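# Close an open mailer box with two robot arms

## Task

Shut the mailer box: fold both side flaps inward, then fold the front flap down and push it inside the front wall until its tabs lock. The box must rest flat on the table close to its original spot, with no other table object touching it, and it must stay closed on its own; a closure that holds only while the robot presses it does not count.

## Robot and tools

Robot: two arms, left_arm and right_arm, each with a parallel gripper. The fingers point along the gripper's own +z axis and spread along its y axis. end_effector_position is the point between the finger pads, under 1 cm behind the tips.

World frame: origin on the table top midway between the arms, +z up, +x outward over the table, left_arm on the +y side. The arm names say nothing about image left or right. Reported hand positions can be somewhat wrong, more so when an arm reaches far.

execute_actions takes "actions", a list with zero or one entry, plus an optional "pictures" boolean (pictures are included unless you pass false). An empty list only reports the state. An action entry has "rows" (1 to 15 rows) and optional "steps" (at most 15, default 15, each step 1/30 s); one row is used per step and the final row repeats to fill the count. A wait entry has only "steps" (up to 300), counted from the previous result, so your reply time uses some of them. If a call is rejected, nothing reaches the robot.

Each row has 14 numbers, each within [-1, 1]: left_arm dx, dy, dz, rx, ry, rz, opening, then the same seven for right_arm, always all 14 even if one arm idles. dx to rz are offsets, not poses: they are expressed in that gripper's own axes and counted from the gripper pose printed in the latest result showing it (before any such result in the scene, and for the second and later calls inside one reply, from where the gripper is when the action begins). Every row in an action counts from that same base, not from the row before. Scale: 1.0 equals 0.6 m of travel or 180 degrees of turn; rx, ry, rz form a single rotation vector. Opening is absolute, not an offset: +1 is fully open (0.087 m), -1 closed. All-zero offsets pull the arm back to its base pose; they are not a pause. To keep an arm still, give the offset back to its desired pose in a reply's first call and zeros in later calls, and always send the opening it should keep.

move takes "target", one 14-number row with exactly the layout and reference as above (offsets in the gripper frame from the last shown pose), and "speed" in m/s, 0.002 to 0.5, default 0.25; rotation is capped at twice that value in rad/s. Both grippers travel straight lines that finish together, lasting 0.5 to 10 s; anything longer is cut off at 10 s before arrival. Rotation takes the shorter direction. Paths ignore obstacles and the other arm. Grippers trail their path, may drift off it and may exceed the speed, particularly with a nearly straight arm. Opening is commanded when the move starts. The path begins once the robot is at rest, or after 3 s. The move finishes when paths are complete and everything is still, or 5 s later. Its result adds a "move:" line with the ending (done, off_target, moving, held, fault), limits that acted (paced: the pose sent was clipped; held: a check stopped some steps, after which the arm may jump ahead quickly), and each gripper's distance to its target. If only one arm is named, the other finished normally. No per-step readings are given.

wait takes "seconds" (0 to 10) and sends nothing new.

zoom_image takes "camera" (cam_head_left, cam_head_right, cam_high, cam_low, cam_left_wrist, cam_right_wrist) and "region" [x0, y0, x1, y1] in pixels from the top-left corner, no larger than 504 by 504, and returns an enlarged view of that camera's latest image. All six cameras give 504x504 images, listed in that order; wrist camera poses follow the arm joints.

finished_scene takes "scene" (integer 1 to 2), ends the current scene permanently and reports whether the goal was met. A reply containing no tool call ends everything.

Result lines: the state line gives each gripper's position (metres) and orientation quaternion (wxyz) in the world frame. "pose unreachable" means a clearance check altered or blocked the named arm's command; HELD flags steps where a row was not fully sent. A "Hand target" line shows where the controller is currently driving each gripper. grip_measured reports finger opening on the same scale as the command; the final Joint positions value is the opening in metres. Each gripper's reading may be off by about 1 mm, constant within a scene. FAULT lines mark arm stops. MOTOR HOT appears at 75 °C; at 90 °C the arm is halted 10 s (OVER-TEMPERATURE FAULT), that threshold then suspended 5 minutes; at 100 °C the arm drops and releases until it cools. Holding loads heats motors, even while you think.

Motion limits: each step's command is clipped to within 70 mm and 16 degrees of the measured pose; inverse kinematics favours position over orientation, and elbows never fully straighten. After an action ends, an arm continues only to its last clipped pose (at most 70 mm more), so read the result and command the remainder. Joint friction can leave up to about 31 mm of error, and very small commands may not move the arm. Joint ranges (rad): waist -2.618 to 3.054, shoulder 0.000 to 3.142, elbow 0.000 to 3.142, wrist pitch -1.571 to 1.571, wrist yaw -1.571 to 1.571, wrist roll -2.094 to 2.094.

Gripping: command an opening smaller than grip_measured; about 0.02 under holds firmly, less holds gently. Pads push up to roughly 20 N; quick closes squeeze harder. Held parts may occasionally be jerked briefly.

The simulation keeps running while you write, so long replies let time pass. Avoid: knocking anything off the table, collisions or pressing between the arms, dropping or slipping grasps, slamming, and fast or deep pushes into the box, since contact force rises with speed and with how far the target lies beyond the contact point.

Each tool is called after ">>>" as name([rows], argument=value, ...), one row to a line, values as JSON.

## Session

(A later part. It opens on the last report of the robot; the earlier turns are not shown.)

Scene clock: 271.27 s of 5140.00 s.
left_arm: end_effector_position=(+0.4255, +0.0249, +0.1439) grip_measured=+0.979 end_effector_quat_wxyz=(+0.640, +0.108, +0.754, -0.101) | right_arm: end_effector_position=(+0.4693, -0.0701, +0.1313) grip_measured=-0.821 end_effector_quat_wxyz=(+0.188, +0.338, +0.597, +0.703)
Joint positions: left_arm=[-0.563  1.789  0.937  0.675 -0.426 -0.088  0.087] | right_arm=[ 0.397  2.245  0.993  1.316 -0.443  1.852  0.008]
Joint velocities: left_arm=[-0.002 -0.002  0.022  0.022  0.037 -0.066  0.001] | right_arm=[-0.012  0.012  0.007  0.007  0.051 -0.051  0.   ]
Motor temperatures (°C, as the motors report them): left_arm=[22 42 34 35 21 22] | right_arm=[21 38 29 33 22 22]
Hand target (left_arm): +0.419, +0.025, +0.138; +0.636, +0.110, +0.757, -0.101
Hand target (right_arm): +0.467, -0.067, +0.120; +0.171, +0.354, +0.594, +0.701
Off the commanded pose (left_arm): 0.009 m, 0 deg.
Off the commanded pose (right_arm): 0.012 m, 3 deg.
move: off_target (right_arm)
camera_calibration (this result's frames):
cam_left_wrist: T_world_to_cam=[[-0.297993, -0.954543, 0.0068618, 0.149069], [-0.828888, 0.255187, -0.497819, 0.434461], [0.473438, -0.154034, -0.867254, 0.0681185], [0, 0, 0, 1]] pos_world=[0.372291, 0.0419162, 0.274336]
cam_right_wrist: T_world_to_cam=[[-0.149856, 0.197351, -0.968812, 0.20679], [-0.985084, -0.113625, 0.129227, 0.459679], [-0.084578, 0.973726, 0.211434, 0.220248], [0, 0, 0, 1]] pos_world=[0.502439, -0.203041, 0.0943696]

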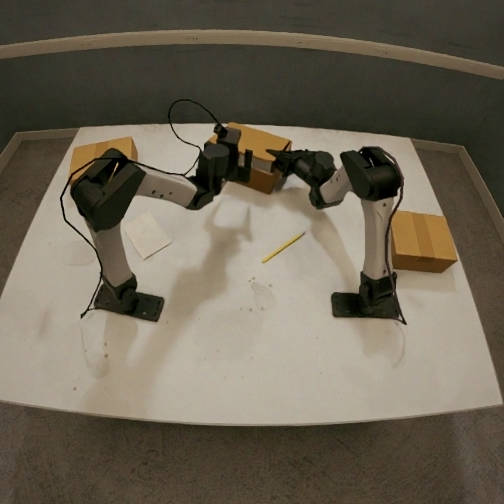

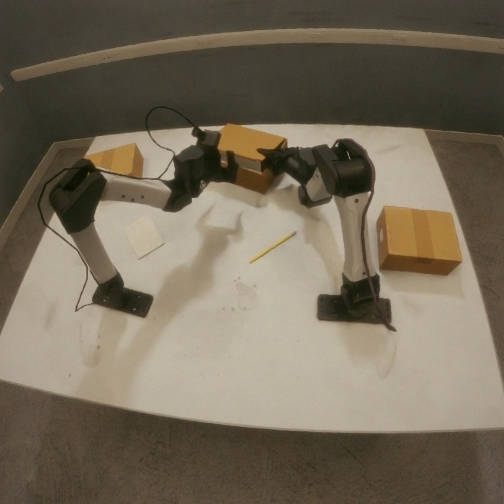

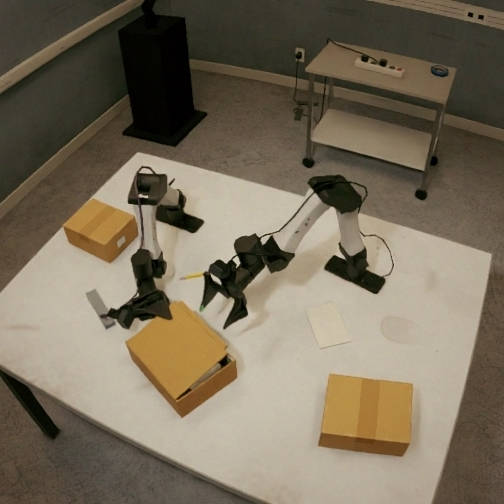

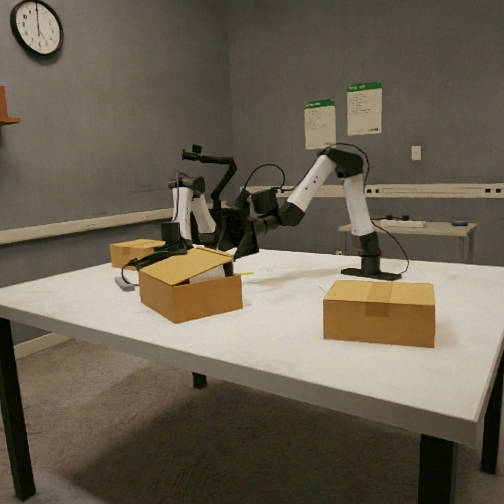

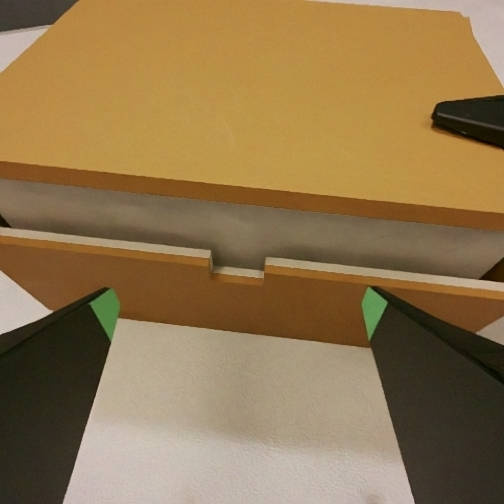

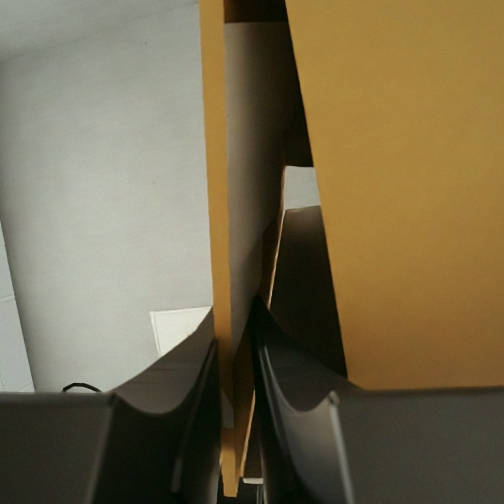

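>>> move(target=[-0.1,0,0,0,0.08,0,1, 0,-0.02,0,0,0,0,-1], speed=0.1)

>>> move(target=[-0.05,0,0.13,0,0,0,1, 0,-0.02,0,0,0,0,-1], speed=0.1)

>>> move(target=[0.08,0,0.03,0,0,0,1, 0,-0.02,0,0,0,0,-1], speed=0.05)

Scene clock: 275.63 s of 5140.00 s.
left_arm: end_effector_position=(+0.4327, +0.0209, +0.2111) grip_measured=+0.979 end_effector_quat_wxyz=(+0.552, +0.121, +0.819, -0.094) | right_arm: end_effector_position=(+0.4688, -0.0698, +0.1275) grip_measured=-0.826 end_effector_quat_wxyz=(+0.199, +0.326, +0.602, +0.701)
Joint positions: left_arm=[-0.531  1.733  1.375 -0.05  -0.355 -0.172  0.087] | right_arm=[ 0.397  2.258  0.993  1.335 -0.444  1.821  0.008]
Joint velocities: left_arm=[ 0.012 -0.002  0.012 -0.11   0.037  0.051 -0.001] | right_arm=[ 0.007 -0.002 -0.002 -0.095 -0.022  0.051 -0.   ]
Motor temperatures (°C, as the motors report them): left_arm=[22 42 34 35 21 22] | right_arm=[21 38 29 33 22 22]
Hand target (left_arm): +0.435, +0.024, +0.203; +0.540, +0.121, +0.828, -0.089
Hand target (right_arm): +0.468, -0.068, +0.120; +0.188, +0.338, +0.598, +0.702
Off the commanded pose (left_arm): 0.009 m, 2 deg.
Off the commanded pose (right_arm): 0.008 m, 2 deg.
move: done
camera_calibration (this result's frames):
cam_left_wrist: T_world_to_cam=[[-0.308338, -0.951153, 0.015357, 0.1495], [-0.909862, 0.290164, -0.296575, 0.466668], [0.277632, -0.105418, -0.954886, 0.22455], [0, 0, 0, 1]] pos_world=[0.408357, 0.0304582, 0.350526]
cam_right_wrist: T_world_to_cam=[[-0.123026, 0.178317, -0.976252, 0.190016], [-0.988371, -0.110604, 0.104351, 0.464546], [-0.0893702, 0.977737, 0.18985, 0.226004], [0, 0, 0, 1]] pos_world=[0.502719, -0.203474, 0.0941209]

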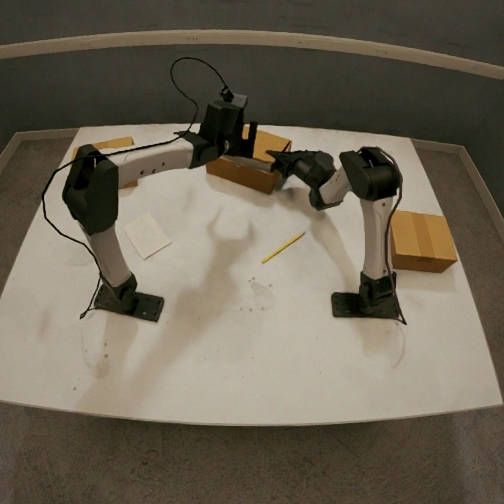

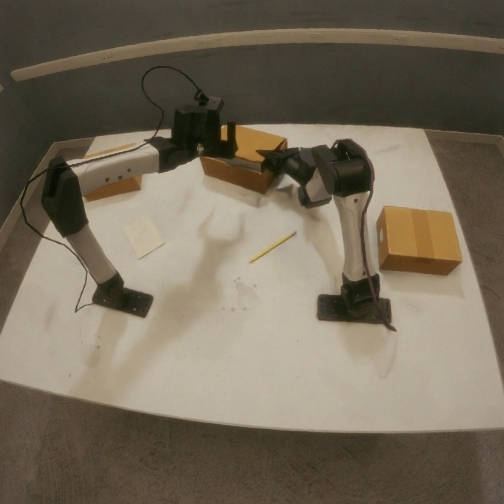

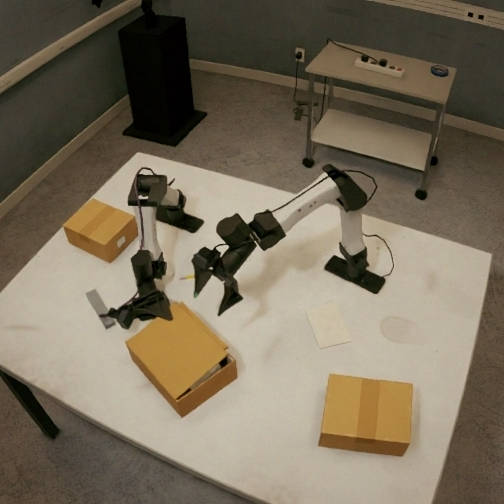

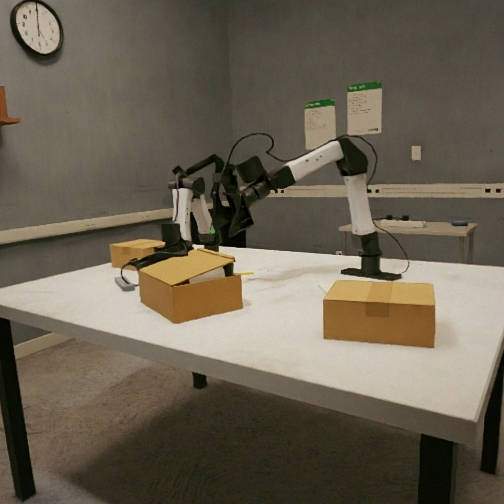

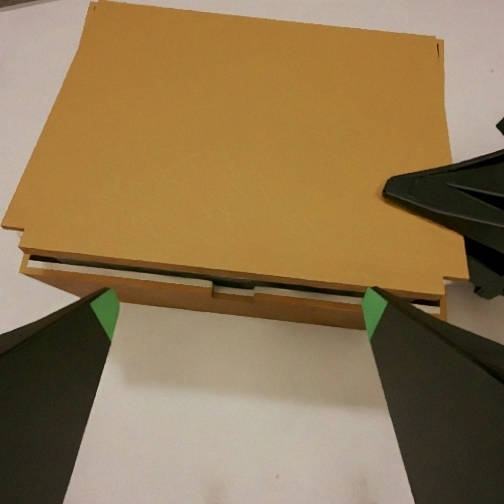

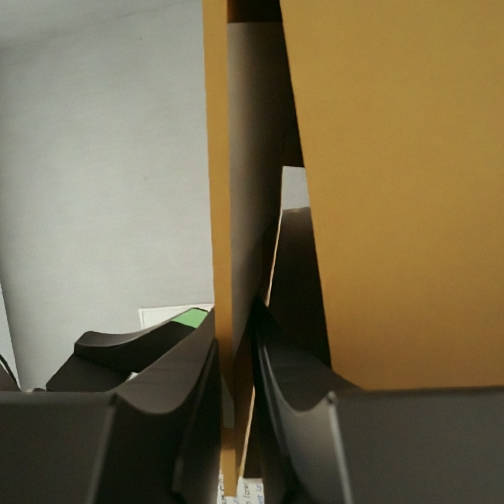

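Scene clock: 276.87 s of 5140.00 s.
left_arm: end_effector_position=(+0.5103, -0.0059, +0.2212) grip_measured=+0.979 end_effector_quat_wxyz=(+0.567, +0.115, +0.809, -0.102) | right_arm: end_effector_position=(+0.4680, -0.0695, +0.1234) grip_measured=-0.832 end_effector_quat_wxyz=(+0.209, +0.316, +0.606, +0.700)
Joint positions: left_arm=[-0.467  2.013  1.746 -0.091 -0.297 -0.146  0.087] | right_arm=[ 0.397  2.271  0.993  1.352 -0.447  1.793  0.007]
Joint velocities: left_arm=[-0.012  0.002  0.002 -0.007  0.037 -0.037 -0.   ] | right_arm=[-0.007 -0.002 -0.002  0.007 -0.081  0.037 -0.   ]
Motor temperatures (°C, as the motors report them): left_arm=[22 42 34 35 21 22] | right_arm=[21 38 29 34 22 22]
Hand target (left_arm): +0.512, -0.003, +0.209; +0.553, +0.121, +0.819, -0.094
Hand target (right_arm): +0.467, -0.067, +0.116; +0.199, +0.326, +0.602, +0.701
Off the commanded pose (left_arm): 0.012 m, 2 deg.
Off the commanded pose (right_arm): 0.008 m, 2 deg.
move: off_target (left_arm)
camera_calibration (this result's frames):
cam_left_wrist: T_world_to_cam=[[-0.308223, -0.950869, 0.0290887, 0.144691], [-0.899746, 0.281449, -0.333532, 0.551036], [0.308958, -0.128975, -0.94229, 0.190948], [0, 0, 0, 1]] pos_world=[0.481394, 0.00712131, 0.359508]
cam_right_wrist: T_world_to_cam=[[-0.0990842, 0.160404, -0.982066, 0.174169], [-0.990609, -0.10934, 0.0820872, 0.468158], [-0.094212, 0.980977, 0.169732, 0.231354], [0, 0, 0, 1]] pos_world=[0.502815, -0.203702, 0.0933477]

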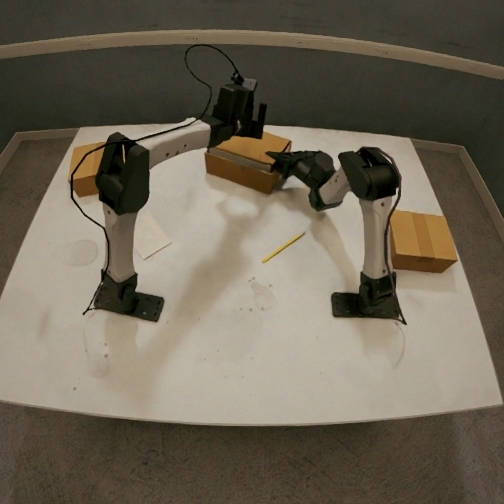

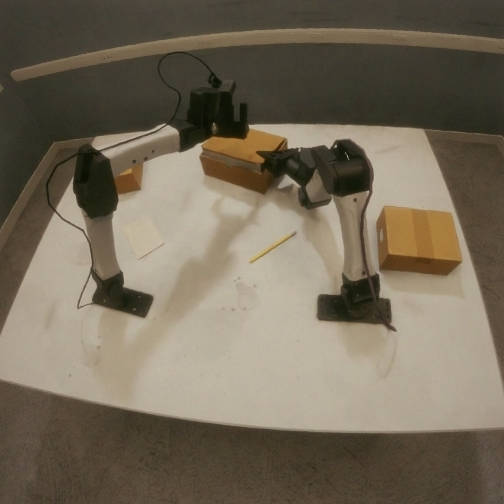

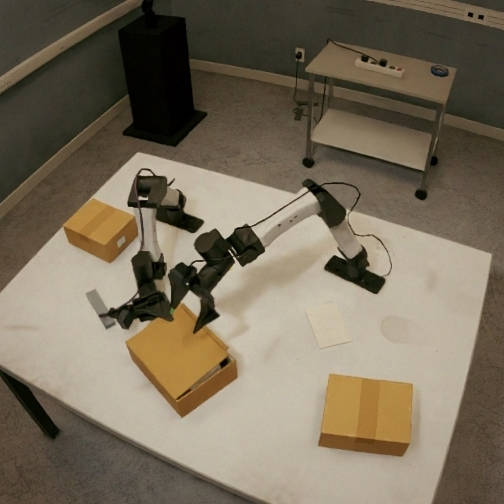

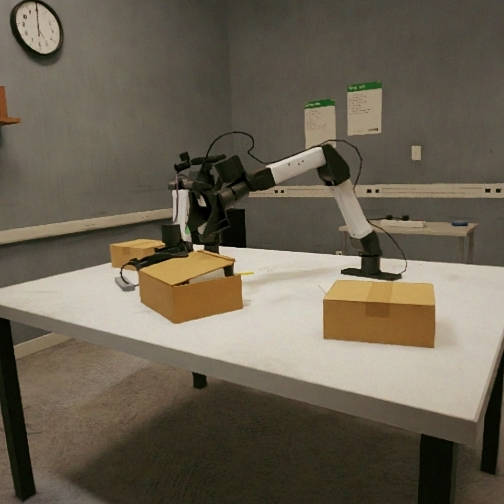

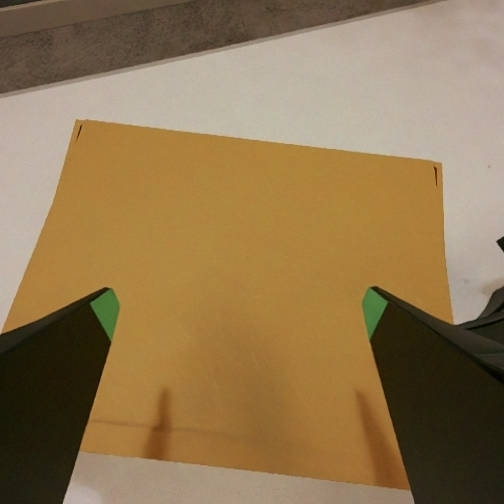

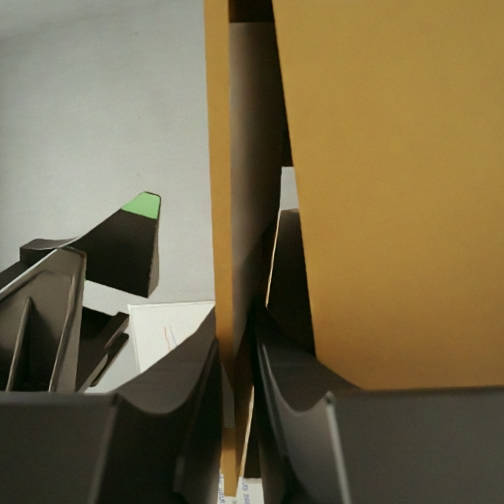

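Scene clock: 278.27 s of 5140.00 s.
left_arm: end_effector_position=(+0.5123, -0.0074, +0.1904) grip_measured=+0.979 end_effector_quat_wxyz=(+0.579, +0.111, +0.801, -0.108) | right_arm: end_effector_position=(+0.4678, -0.0695, +0.1229) grip_measured=-0.836 end_effector_quat_wxyz=(+0.215, +0.310, +0.606, +0.700)
Joint positions: left_arm=[-0.467  2.023  1.609  0.087 -0.297 -0.146  0.087] | right_arm=[ 0.397  2.276  0.993  1.365 -0.446  1.781  0.007]
Joint velocities: left_arm=[-0.002 -0.017  0.002  0.095  0.022  0.037 -0.001] | right_arm=[ 0.002  0.002  0.012 -0.007 -0.051  0.081 -0.   ]
Motor temperatures (°C, as the motors report them): left_arm=[22 42 34 35 21 22] | right_arm=[21 38 29 34 22 22]
Hand target (left_arm): +0.510, -0.008, +0.170; +0.567, +0.115, +0.809, -0.102
Hand target (right_arm): +0.467, -0.067, +0.112; +0.209, +0.316, +0.606, +0.700
Off the commanded pose (left_arm): 0.020 m, 2 deg.
Off the commanded pose (right_arm): 0.011 m, 1 deg.
move: off_target (left_arm, right_arm)
camera_calibration (this result's frames):
cam_left_wrist: T_world_to_cam=[[-0.309116, -0.950211, 0.0393109, 0.143318], [-0.890663, 0.274758, -0.362254, 0.543738], [0.333417, -0.146991, -0.93125, 0.146326], [0, 0, 0, 1]] pos_world=[0.479801, 0.00829482, 0.327603]
cam_right_wrist: T_world_to_cam=[[-0.0835451, 0.155039, -0.984369, 0.166245], [-0.991906, -0.107719, 0.067219, 0.470495], [-0.0956133, 0.982018, 0.162784, 0.233054], [0, 0, 0, 1]] pos_world=[0.502859, -0.203956, 0.0940825]

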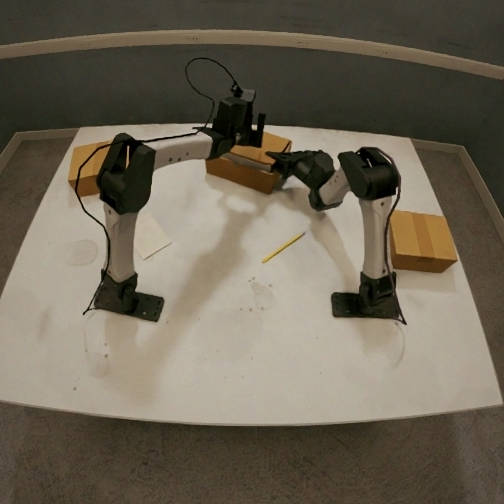

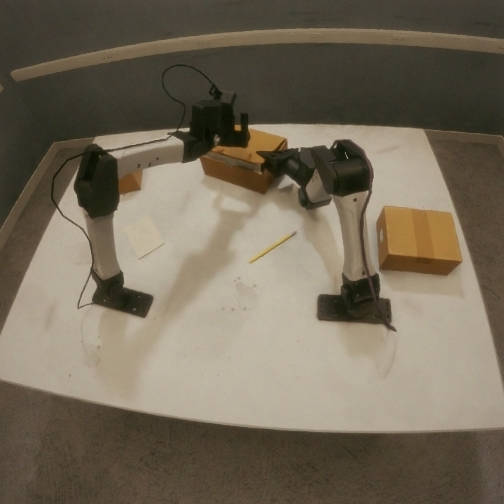

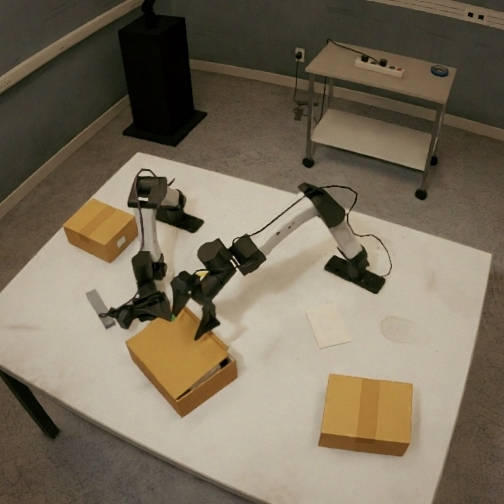

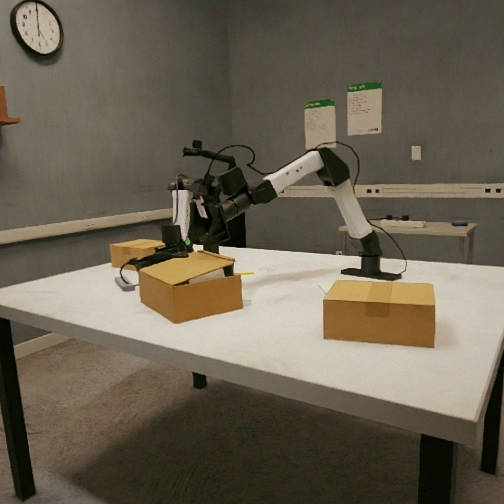

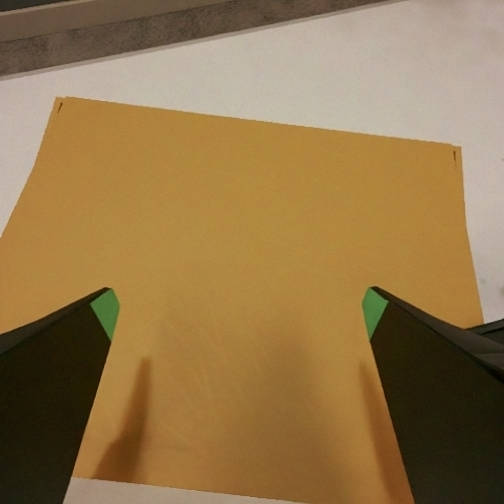

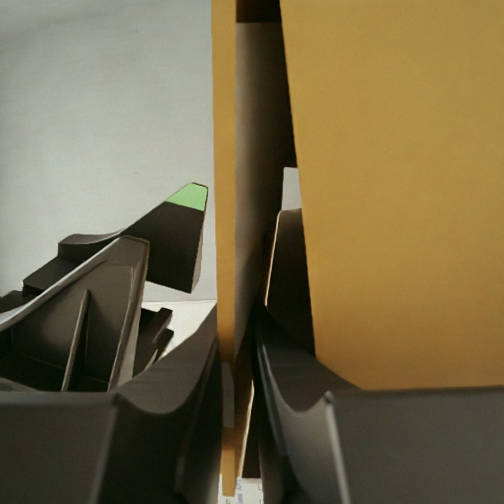

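Shift left a bit, narrow gripper, lower; then release right.

>>> move(target=[0.07,0.04,0.025,0,0,0,0, 0,0,0,0,0,0,-1], speed=0.05)

>>> move(target=[0,0,0,0,0,0,0, 0,0.01,0,0,0,0,-0.6], speed=0.05)

>>> move(target=[0,0,0,0,0,0,0, 0,0,-0.13,0,0,0,-0.6], speed=0.06)

>>> move(target=[0.1,0,0.035,0,0,0,0, 0,0,0,0,0,0,-0.6], speed=0.05)

Scene clock: 282.77 s of 5140.00 s.
left_arm: end_effector_position=(+0.5195, +0.0079, +0.1681) grip_measured=+0.000 end_effector_quat_wxyz=(+0.593, +0.106, +0.789, -0.117) | right_arm: end_effector_position=(+0.4678, -0.0695, +0.1229) grip_measured=-0.836 end_effector_quat_wxyz=(+0.216, +0.310, +0.606, +0.700)
Joint positions: left_arm=[-0.43   2.023  1.48   0.261 -0.26  -0.135  0.044] | right_arm=[ 0.397  2.276  0.993  1.365 -0.446  1.781  0.007]
Joint velocities: left_arm=[ 0.002 -0.007 -0.027  0.037 -0.022 -0.007 -0.   ] | right_arm=[ 0.002 -0.012  0.002 -0.066 -0.007 -0.125 -0.001]
Motor temperatures (°C, as the motors report them): left_arm=[22 42 34 35 21 22] | right_arm=[21 38 29 34 22 22]
Hand target (left_arm): +0.519, +0.013, +0.145; +0.579, +0.111, +0.800, -0.108
Hand target (right_arm): +0.468, -0.070, +0.123; +0.215, +0.310, +0.606, +0.700
Off the commanded pose (left_arm): 0.024 m, 2 deg.
Off the commanded pose (right_arm): 0.000 m, 0 deg.
move: off_target (left_arm)
camera_calibration (this result's frames):
cam_left_wrist: T_world_to_cam=[[-0.31126, -0.94886, 0.0527394, 0.15978], [-0.8778, 0.265799, -0.39852, 0.537398], [0.364122, -0.170338, -0.915642, 0.106984], [0, 0, 0, 1]] pos_world=[0.482506, 0.0269924, 0.303696]
cam_right_wrist: T_world_to_cam=[[-0.0832723, 0.154781, -0.984433, 0.166091], [-0.991928, -0.107673, 0.0669771, 0.470538], [-0.0956299, 0.982064, 0.162497, 0.233099], [0, 0, 0, 1]] pos_world=[0.502862, -0.203962, 0.0941121]

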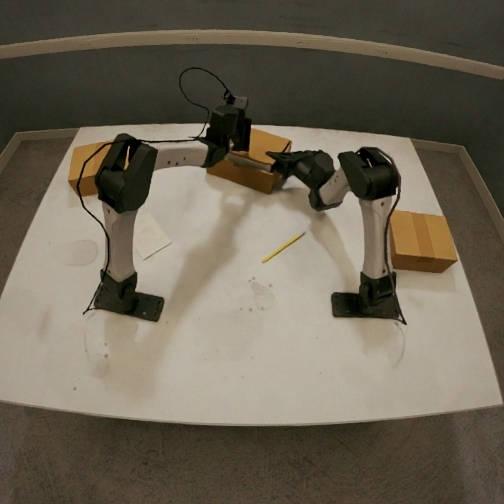

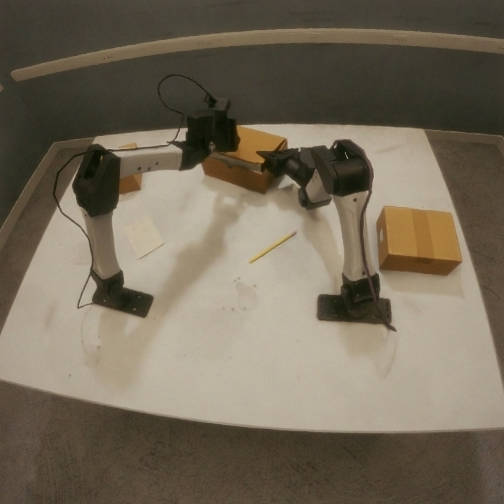

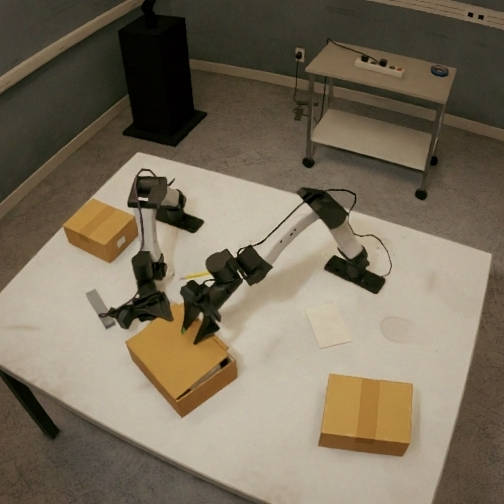

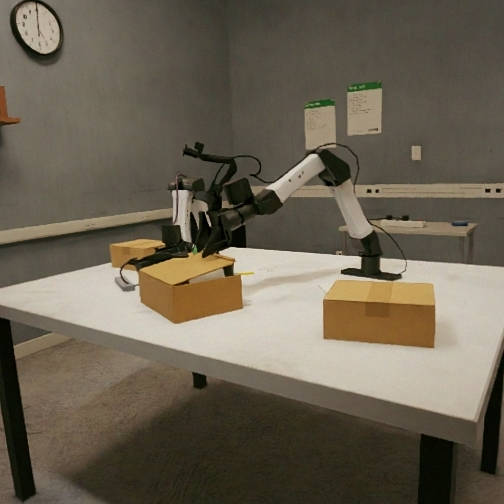

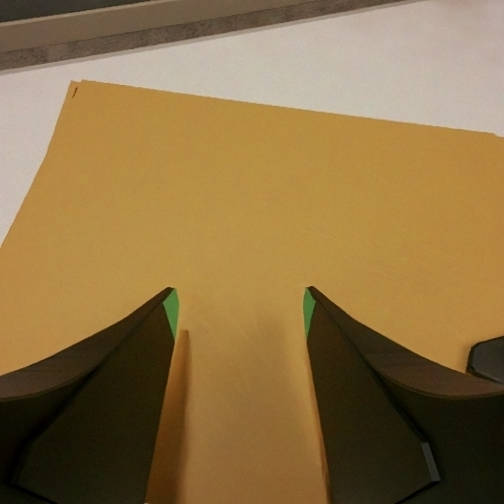

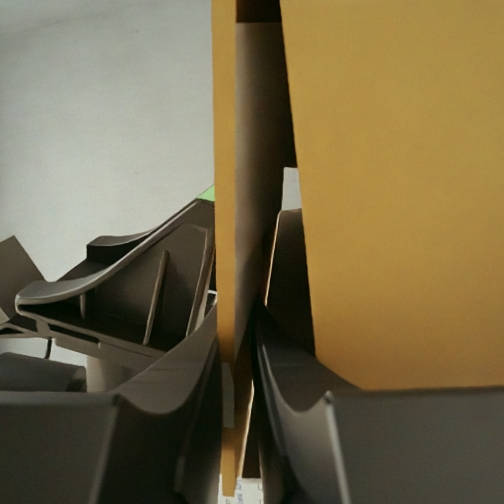

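Scene clock: 283.47 s of 5140.00 s.
left_arm: end_effector_position=(+0.5195, +0.0079, +0.1681) grip_measured=+0.000 end_effector_quat_wxyz=(+0.593, +0.106, +0.789, -0.117) | right_arm: end_effector_position=(+0.4677, -0.0704, +0.1288) grip_measured=-0.600 end_effector_quat_wxyz=(+0.219, +0.306, +0.599, +0.706)
Joint positions: left_arm=[-0.43   2.023  1.48   0.261 -0.26  -0.135  0.044] | right_arm=[ 0.395  2.273  0.993  1.385 -0.445  1.787  0.017]
Joint velocities: left_arm=[ 0.007 -0.007 -0.007 -0.037  0.022 -0.037  0.002] | right_arm=[-0.012 -0.017  0.002 -0.037 -0.007  0.037  0.001]
Motor temperatures (°C, as the motors report them): left_arm=[22 42 34 35 21 22] | right_arm=[21 38 29 34 22 22]
Hand target (left_arm): +0.520, +0.008, +0.168; +0.593, +0.106, +0.789, -0.117
Hand target (right_arm): +0.468, -0.071, +0.129; +0.215, +0.310, +0.606, +0.701
Off the commanded pose (left_arm): 0.000 m, 0 deg.
Off the commanded pose (right_arm): 0.001 m, 1 deg.
move: done
camera_calibration (this result's frames):
cam_left_wrist: T_world_to_cam=[[-0.31126, -0.94886, 0.0527394, 0.15978], [-0.8778, 0.265799, -0.39852, 0.537398], [0.364122, -0.170338, -0.915642, 0.106984], [0, 0, 0, 1]] pos_world=[0.482506, 0.0269924, 0.303696]
cam_right_wrist: T_world_to_cam=[[-0.0665115, 0.166803, -0.983744, 0.165017], [-0.993089, -0.106617, 0.0490653, 0.472928], [-0.0967001, 0.980209, 0.172742, 0.232046], [0, 0, 0, 1]] pos_world=[0.503074, -0.204556, 0.0990462]

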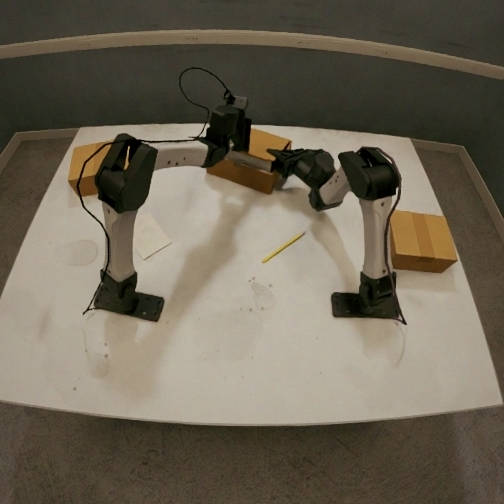

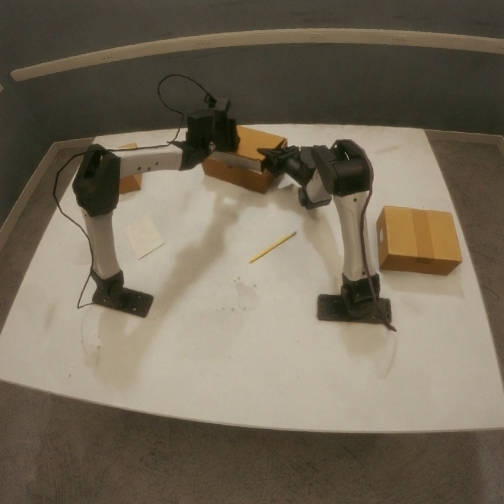

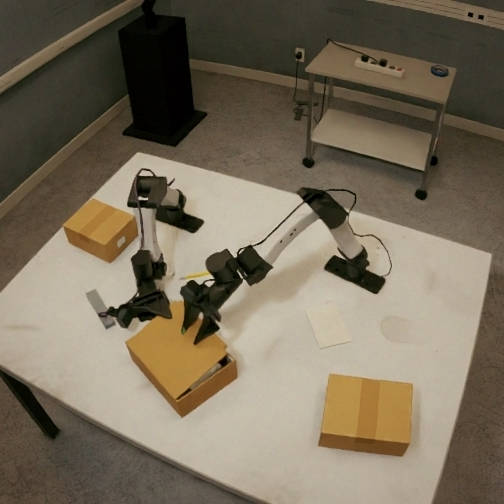

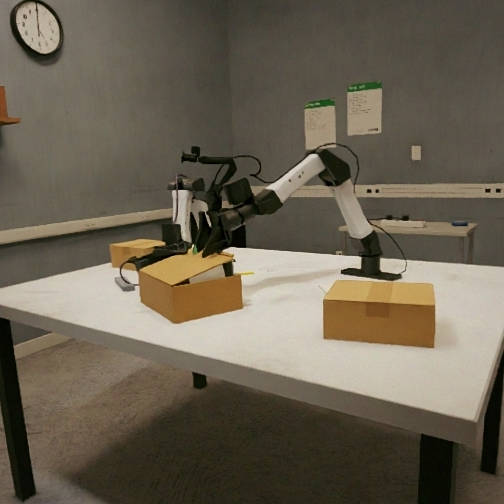

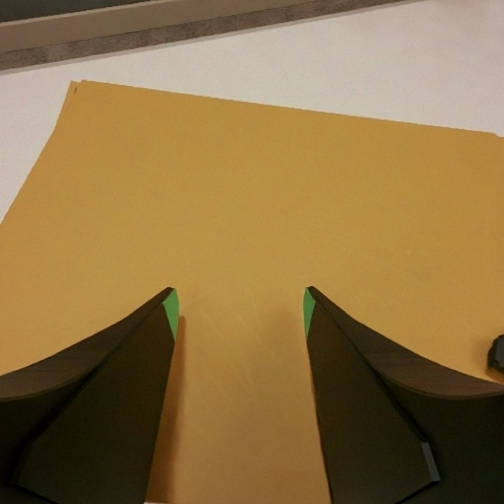

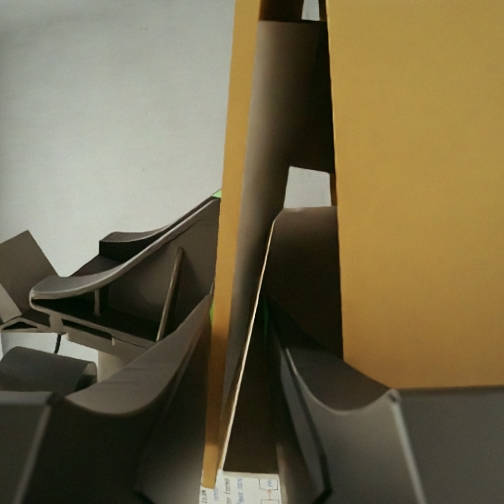

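Scene clock: 285.10 s of 5140.00 s.
left_arm: end_effector_position=(+0.5195, +0.0078, +0.1682) grip_measured=+0.000 end_effector_quat_wxyz=(+0.594, +0.106, +0.789, -0.117) | right_arm: end_effector_position=(+0.4179, -0.1220, +0.1104) grip_measured=-0.600 end_effector_quat_wxyz=(+0.210, +0.318, +0.611, +0.694)
Joint positions: left_arm=[-0.43   2.023  1.48   0.262 -0.26  -0.135  0.044] | right_arm=[ 0.3    2.191  0.705  1.544 -0.541  1.788  0.017]
Joint velocities: left_arm=[ 0.002  0.017 -0.007 -0.037  0.022  0.037  0.   ] | right_arm=[ 0.007  0.007 -0.007 -0.037  0.022 -0.066  0.   ]
Motor temperatures (°C, as the motors report them): left_arm=[22 43 34 35 21 22] | right_arm=[21 38 29 34 22 22]
Hand target (left_arm): +0.520, +0.008, +0.168; +0.594, +0.106, +0.789, -0.117
Hand target (right_arm): +0.413, -0.125, +0.121; +0.217, +0.308, +0.606, +0.701
Off the commanded pose (left_arm): 0.000 m, 0 deg.
Off the commanded pose (right_arm): 0.013 m, 3 deg.
joint sent to its limit (right arm) — the command would take joint 4 (wrist pitch) past its upper limit, so that joint was sent only as far as its limit.
move: off_target (right_arm)
camera_calibration (this result's frames):
cam_left_wrist: T_world_to_cam=[[-0.311276, -0.948849, 0.0528448, 0.159755], [-0.877674, 0.265714, -0.398854, 0.537459], [0.36441, -0.170534, -0.915491, 0.106872], [0, 0, 0, 1]] pos_world=[0.482497, 0.0269984, 0.303765]
cam_right_wrist: T_world_to_cam=[[-0.107652, 0.146594, -0.983322, 0.16682], [-0.990145, -0.104921, 0.0927575, 0.412977], [-0.0895732, 0.983617, 0.156444, 0.280158], [0, 0, 0, 1]] pos_world=[0.45196, -0.256693, 0.0819023]

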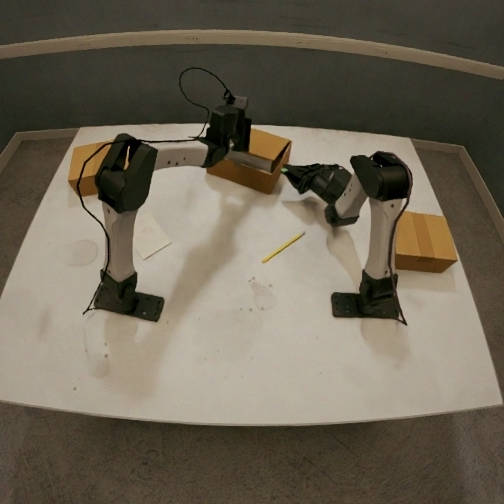

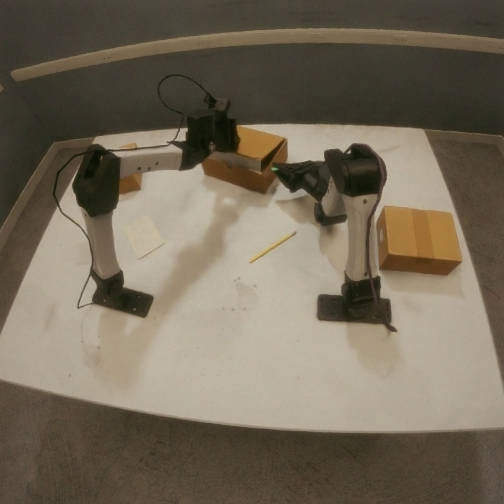

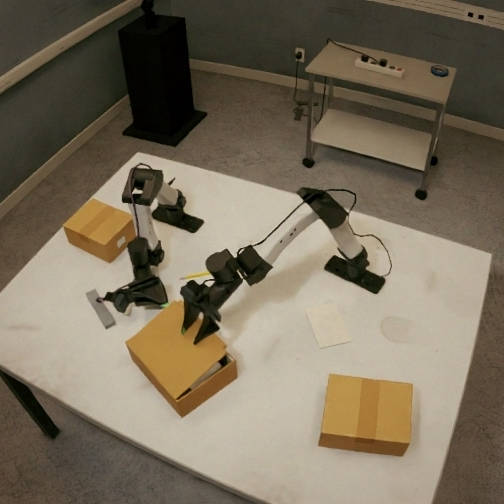

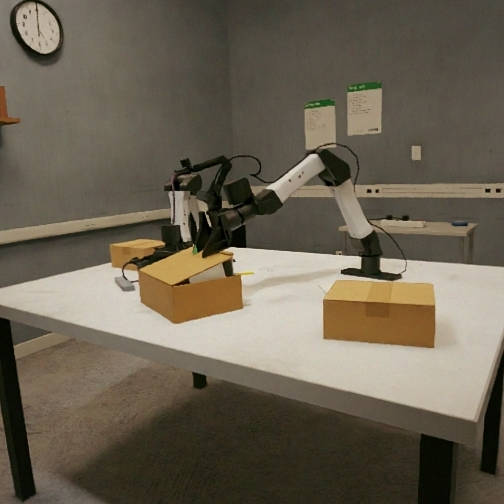

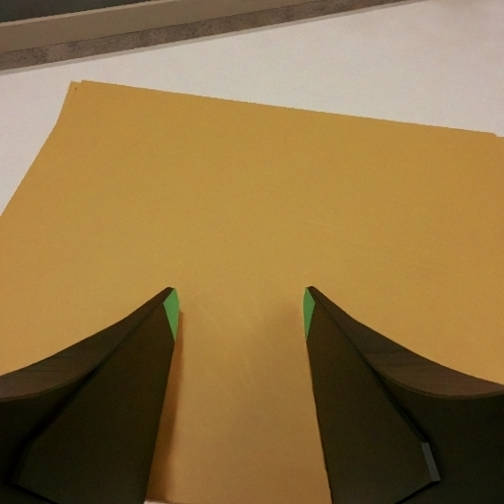

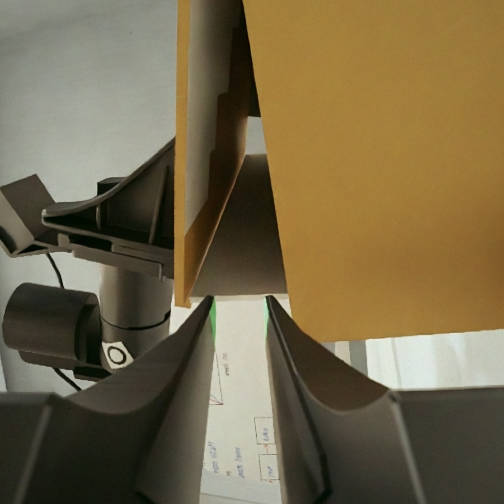

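Scene clock: 286.63 s of 5140.00 s.
left_arm: end_effector_position=(+0.5279, +0.0029, +0.1307) grip_measured=+0.000 end_effector_quat_wxyz=(+0.611, +0.099, +0.776, -0.124) | right_arm: end_effector_position=(+0.4178, -0.1220, +0.1103) grip_measured=-0.600 end_effector_quat_wxyz=(+0.210, +0.319, +0.611, +0.694)
Joint positions: left_arm=[-0.43   2.109  1.406  0.469 -0.264 -0.135  0.044] | right_arm=[ 0.3    2.191  0.705  1.544 -0.541  1.788  0.017]
Joint velocities: left_arm=[ 0.012 -0.012 -0.002 -0.022  0.022 -0.022 -0.   ] | right_arm=[-0.002 -0.007 -0.002  0.095 -0.022  0.022 -0.001]
Motor temperatures (°C, as the motors report them): left_arm=[22 43 34 35 21 22] | right_arm=[21 38 29 34 22 22]
Hand target (left_arm): +0.522, +0.003, +0.105; +0.593, +0.106, +0.789, -0.117
Hand target (right_arm): +0.418, -0.122, +0.110; +0.210, +0.319, +0.611, +0.694
Off the commanded pose (left_arm): 0.026 m, 3 deg.
Off the commanded pose (right_arm): 0.000 m, 0 deg.
move: off_target (left_arm)
camera_calibration (this result's frames):
cam_left_wrist: T_world_to_cam=[[-0.310113, -0.948474, 0.0650102, 0.157478], [-0.861993, 0.251677, -0.44003, 0.528325], [0.400996, -0.192497, -0.895627, 0.0468806], [0, 0, 0, 1]] pos_world=[0.485449, 0.0254211, 0.264229]
cam_right_wrist: T_world_to_cam=[[-0.108015, 0.1465, -0.983296, 0.166846], [-0.990111, -0.104912, 0.0931331, 0.41285], [-0.0895154, 0.983632, 0.156383, 0.280172], [0, 0, 0, 1]] pos_world=[0.451869, -0.256716, 0.0817946]

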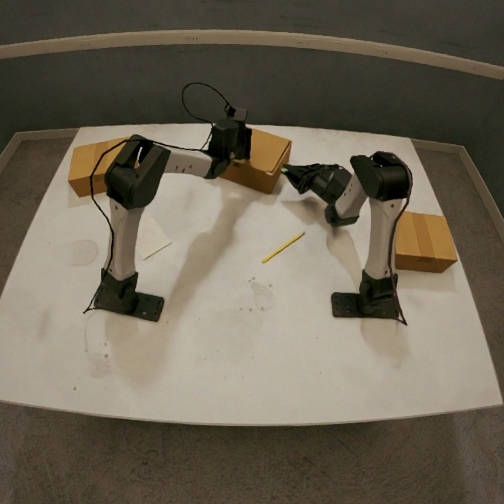

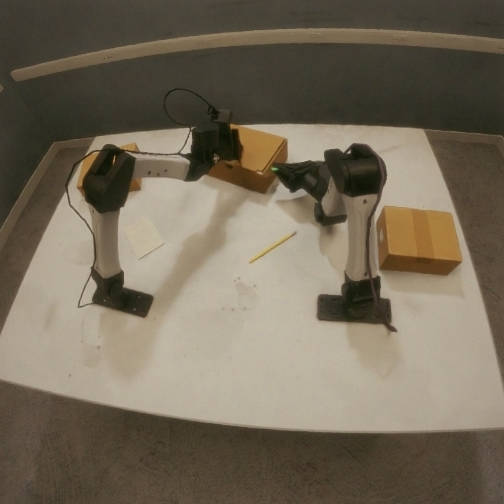

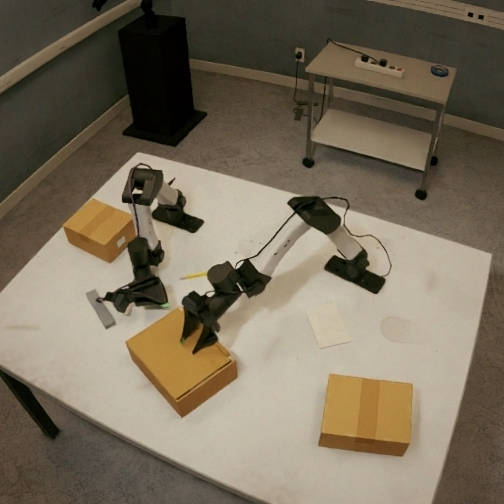

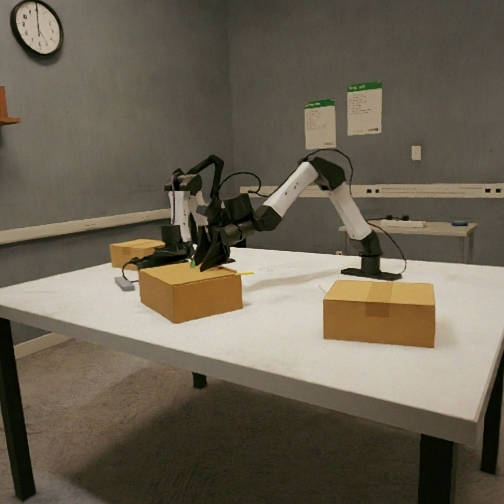

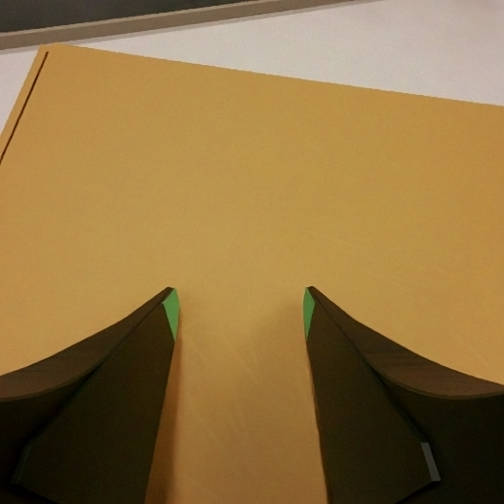

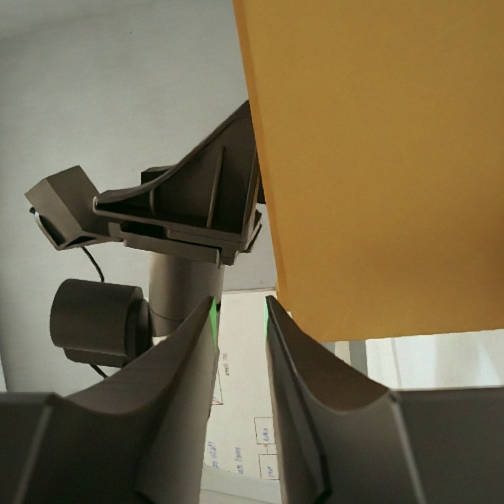

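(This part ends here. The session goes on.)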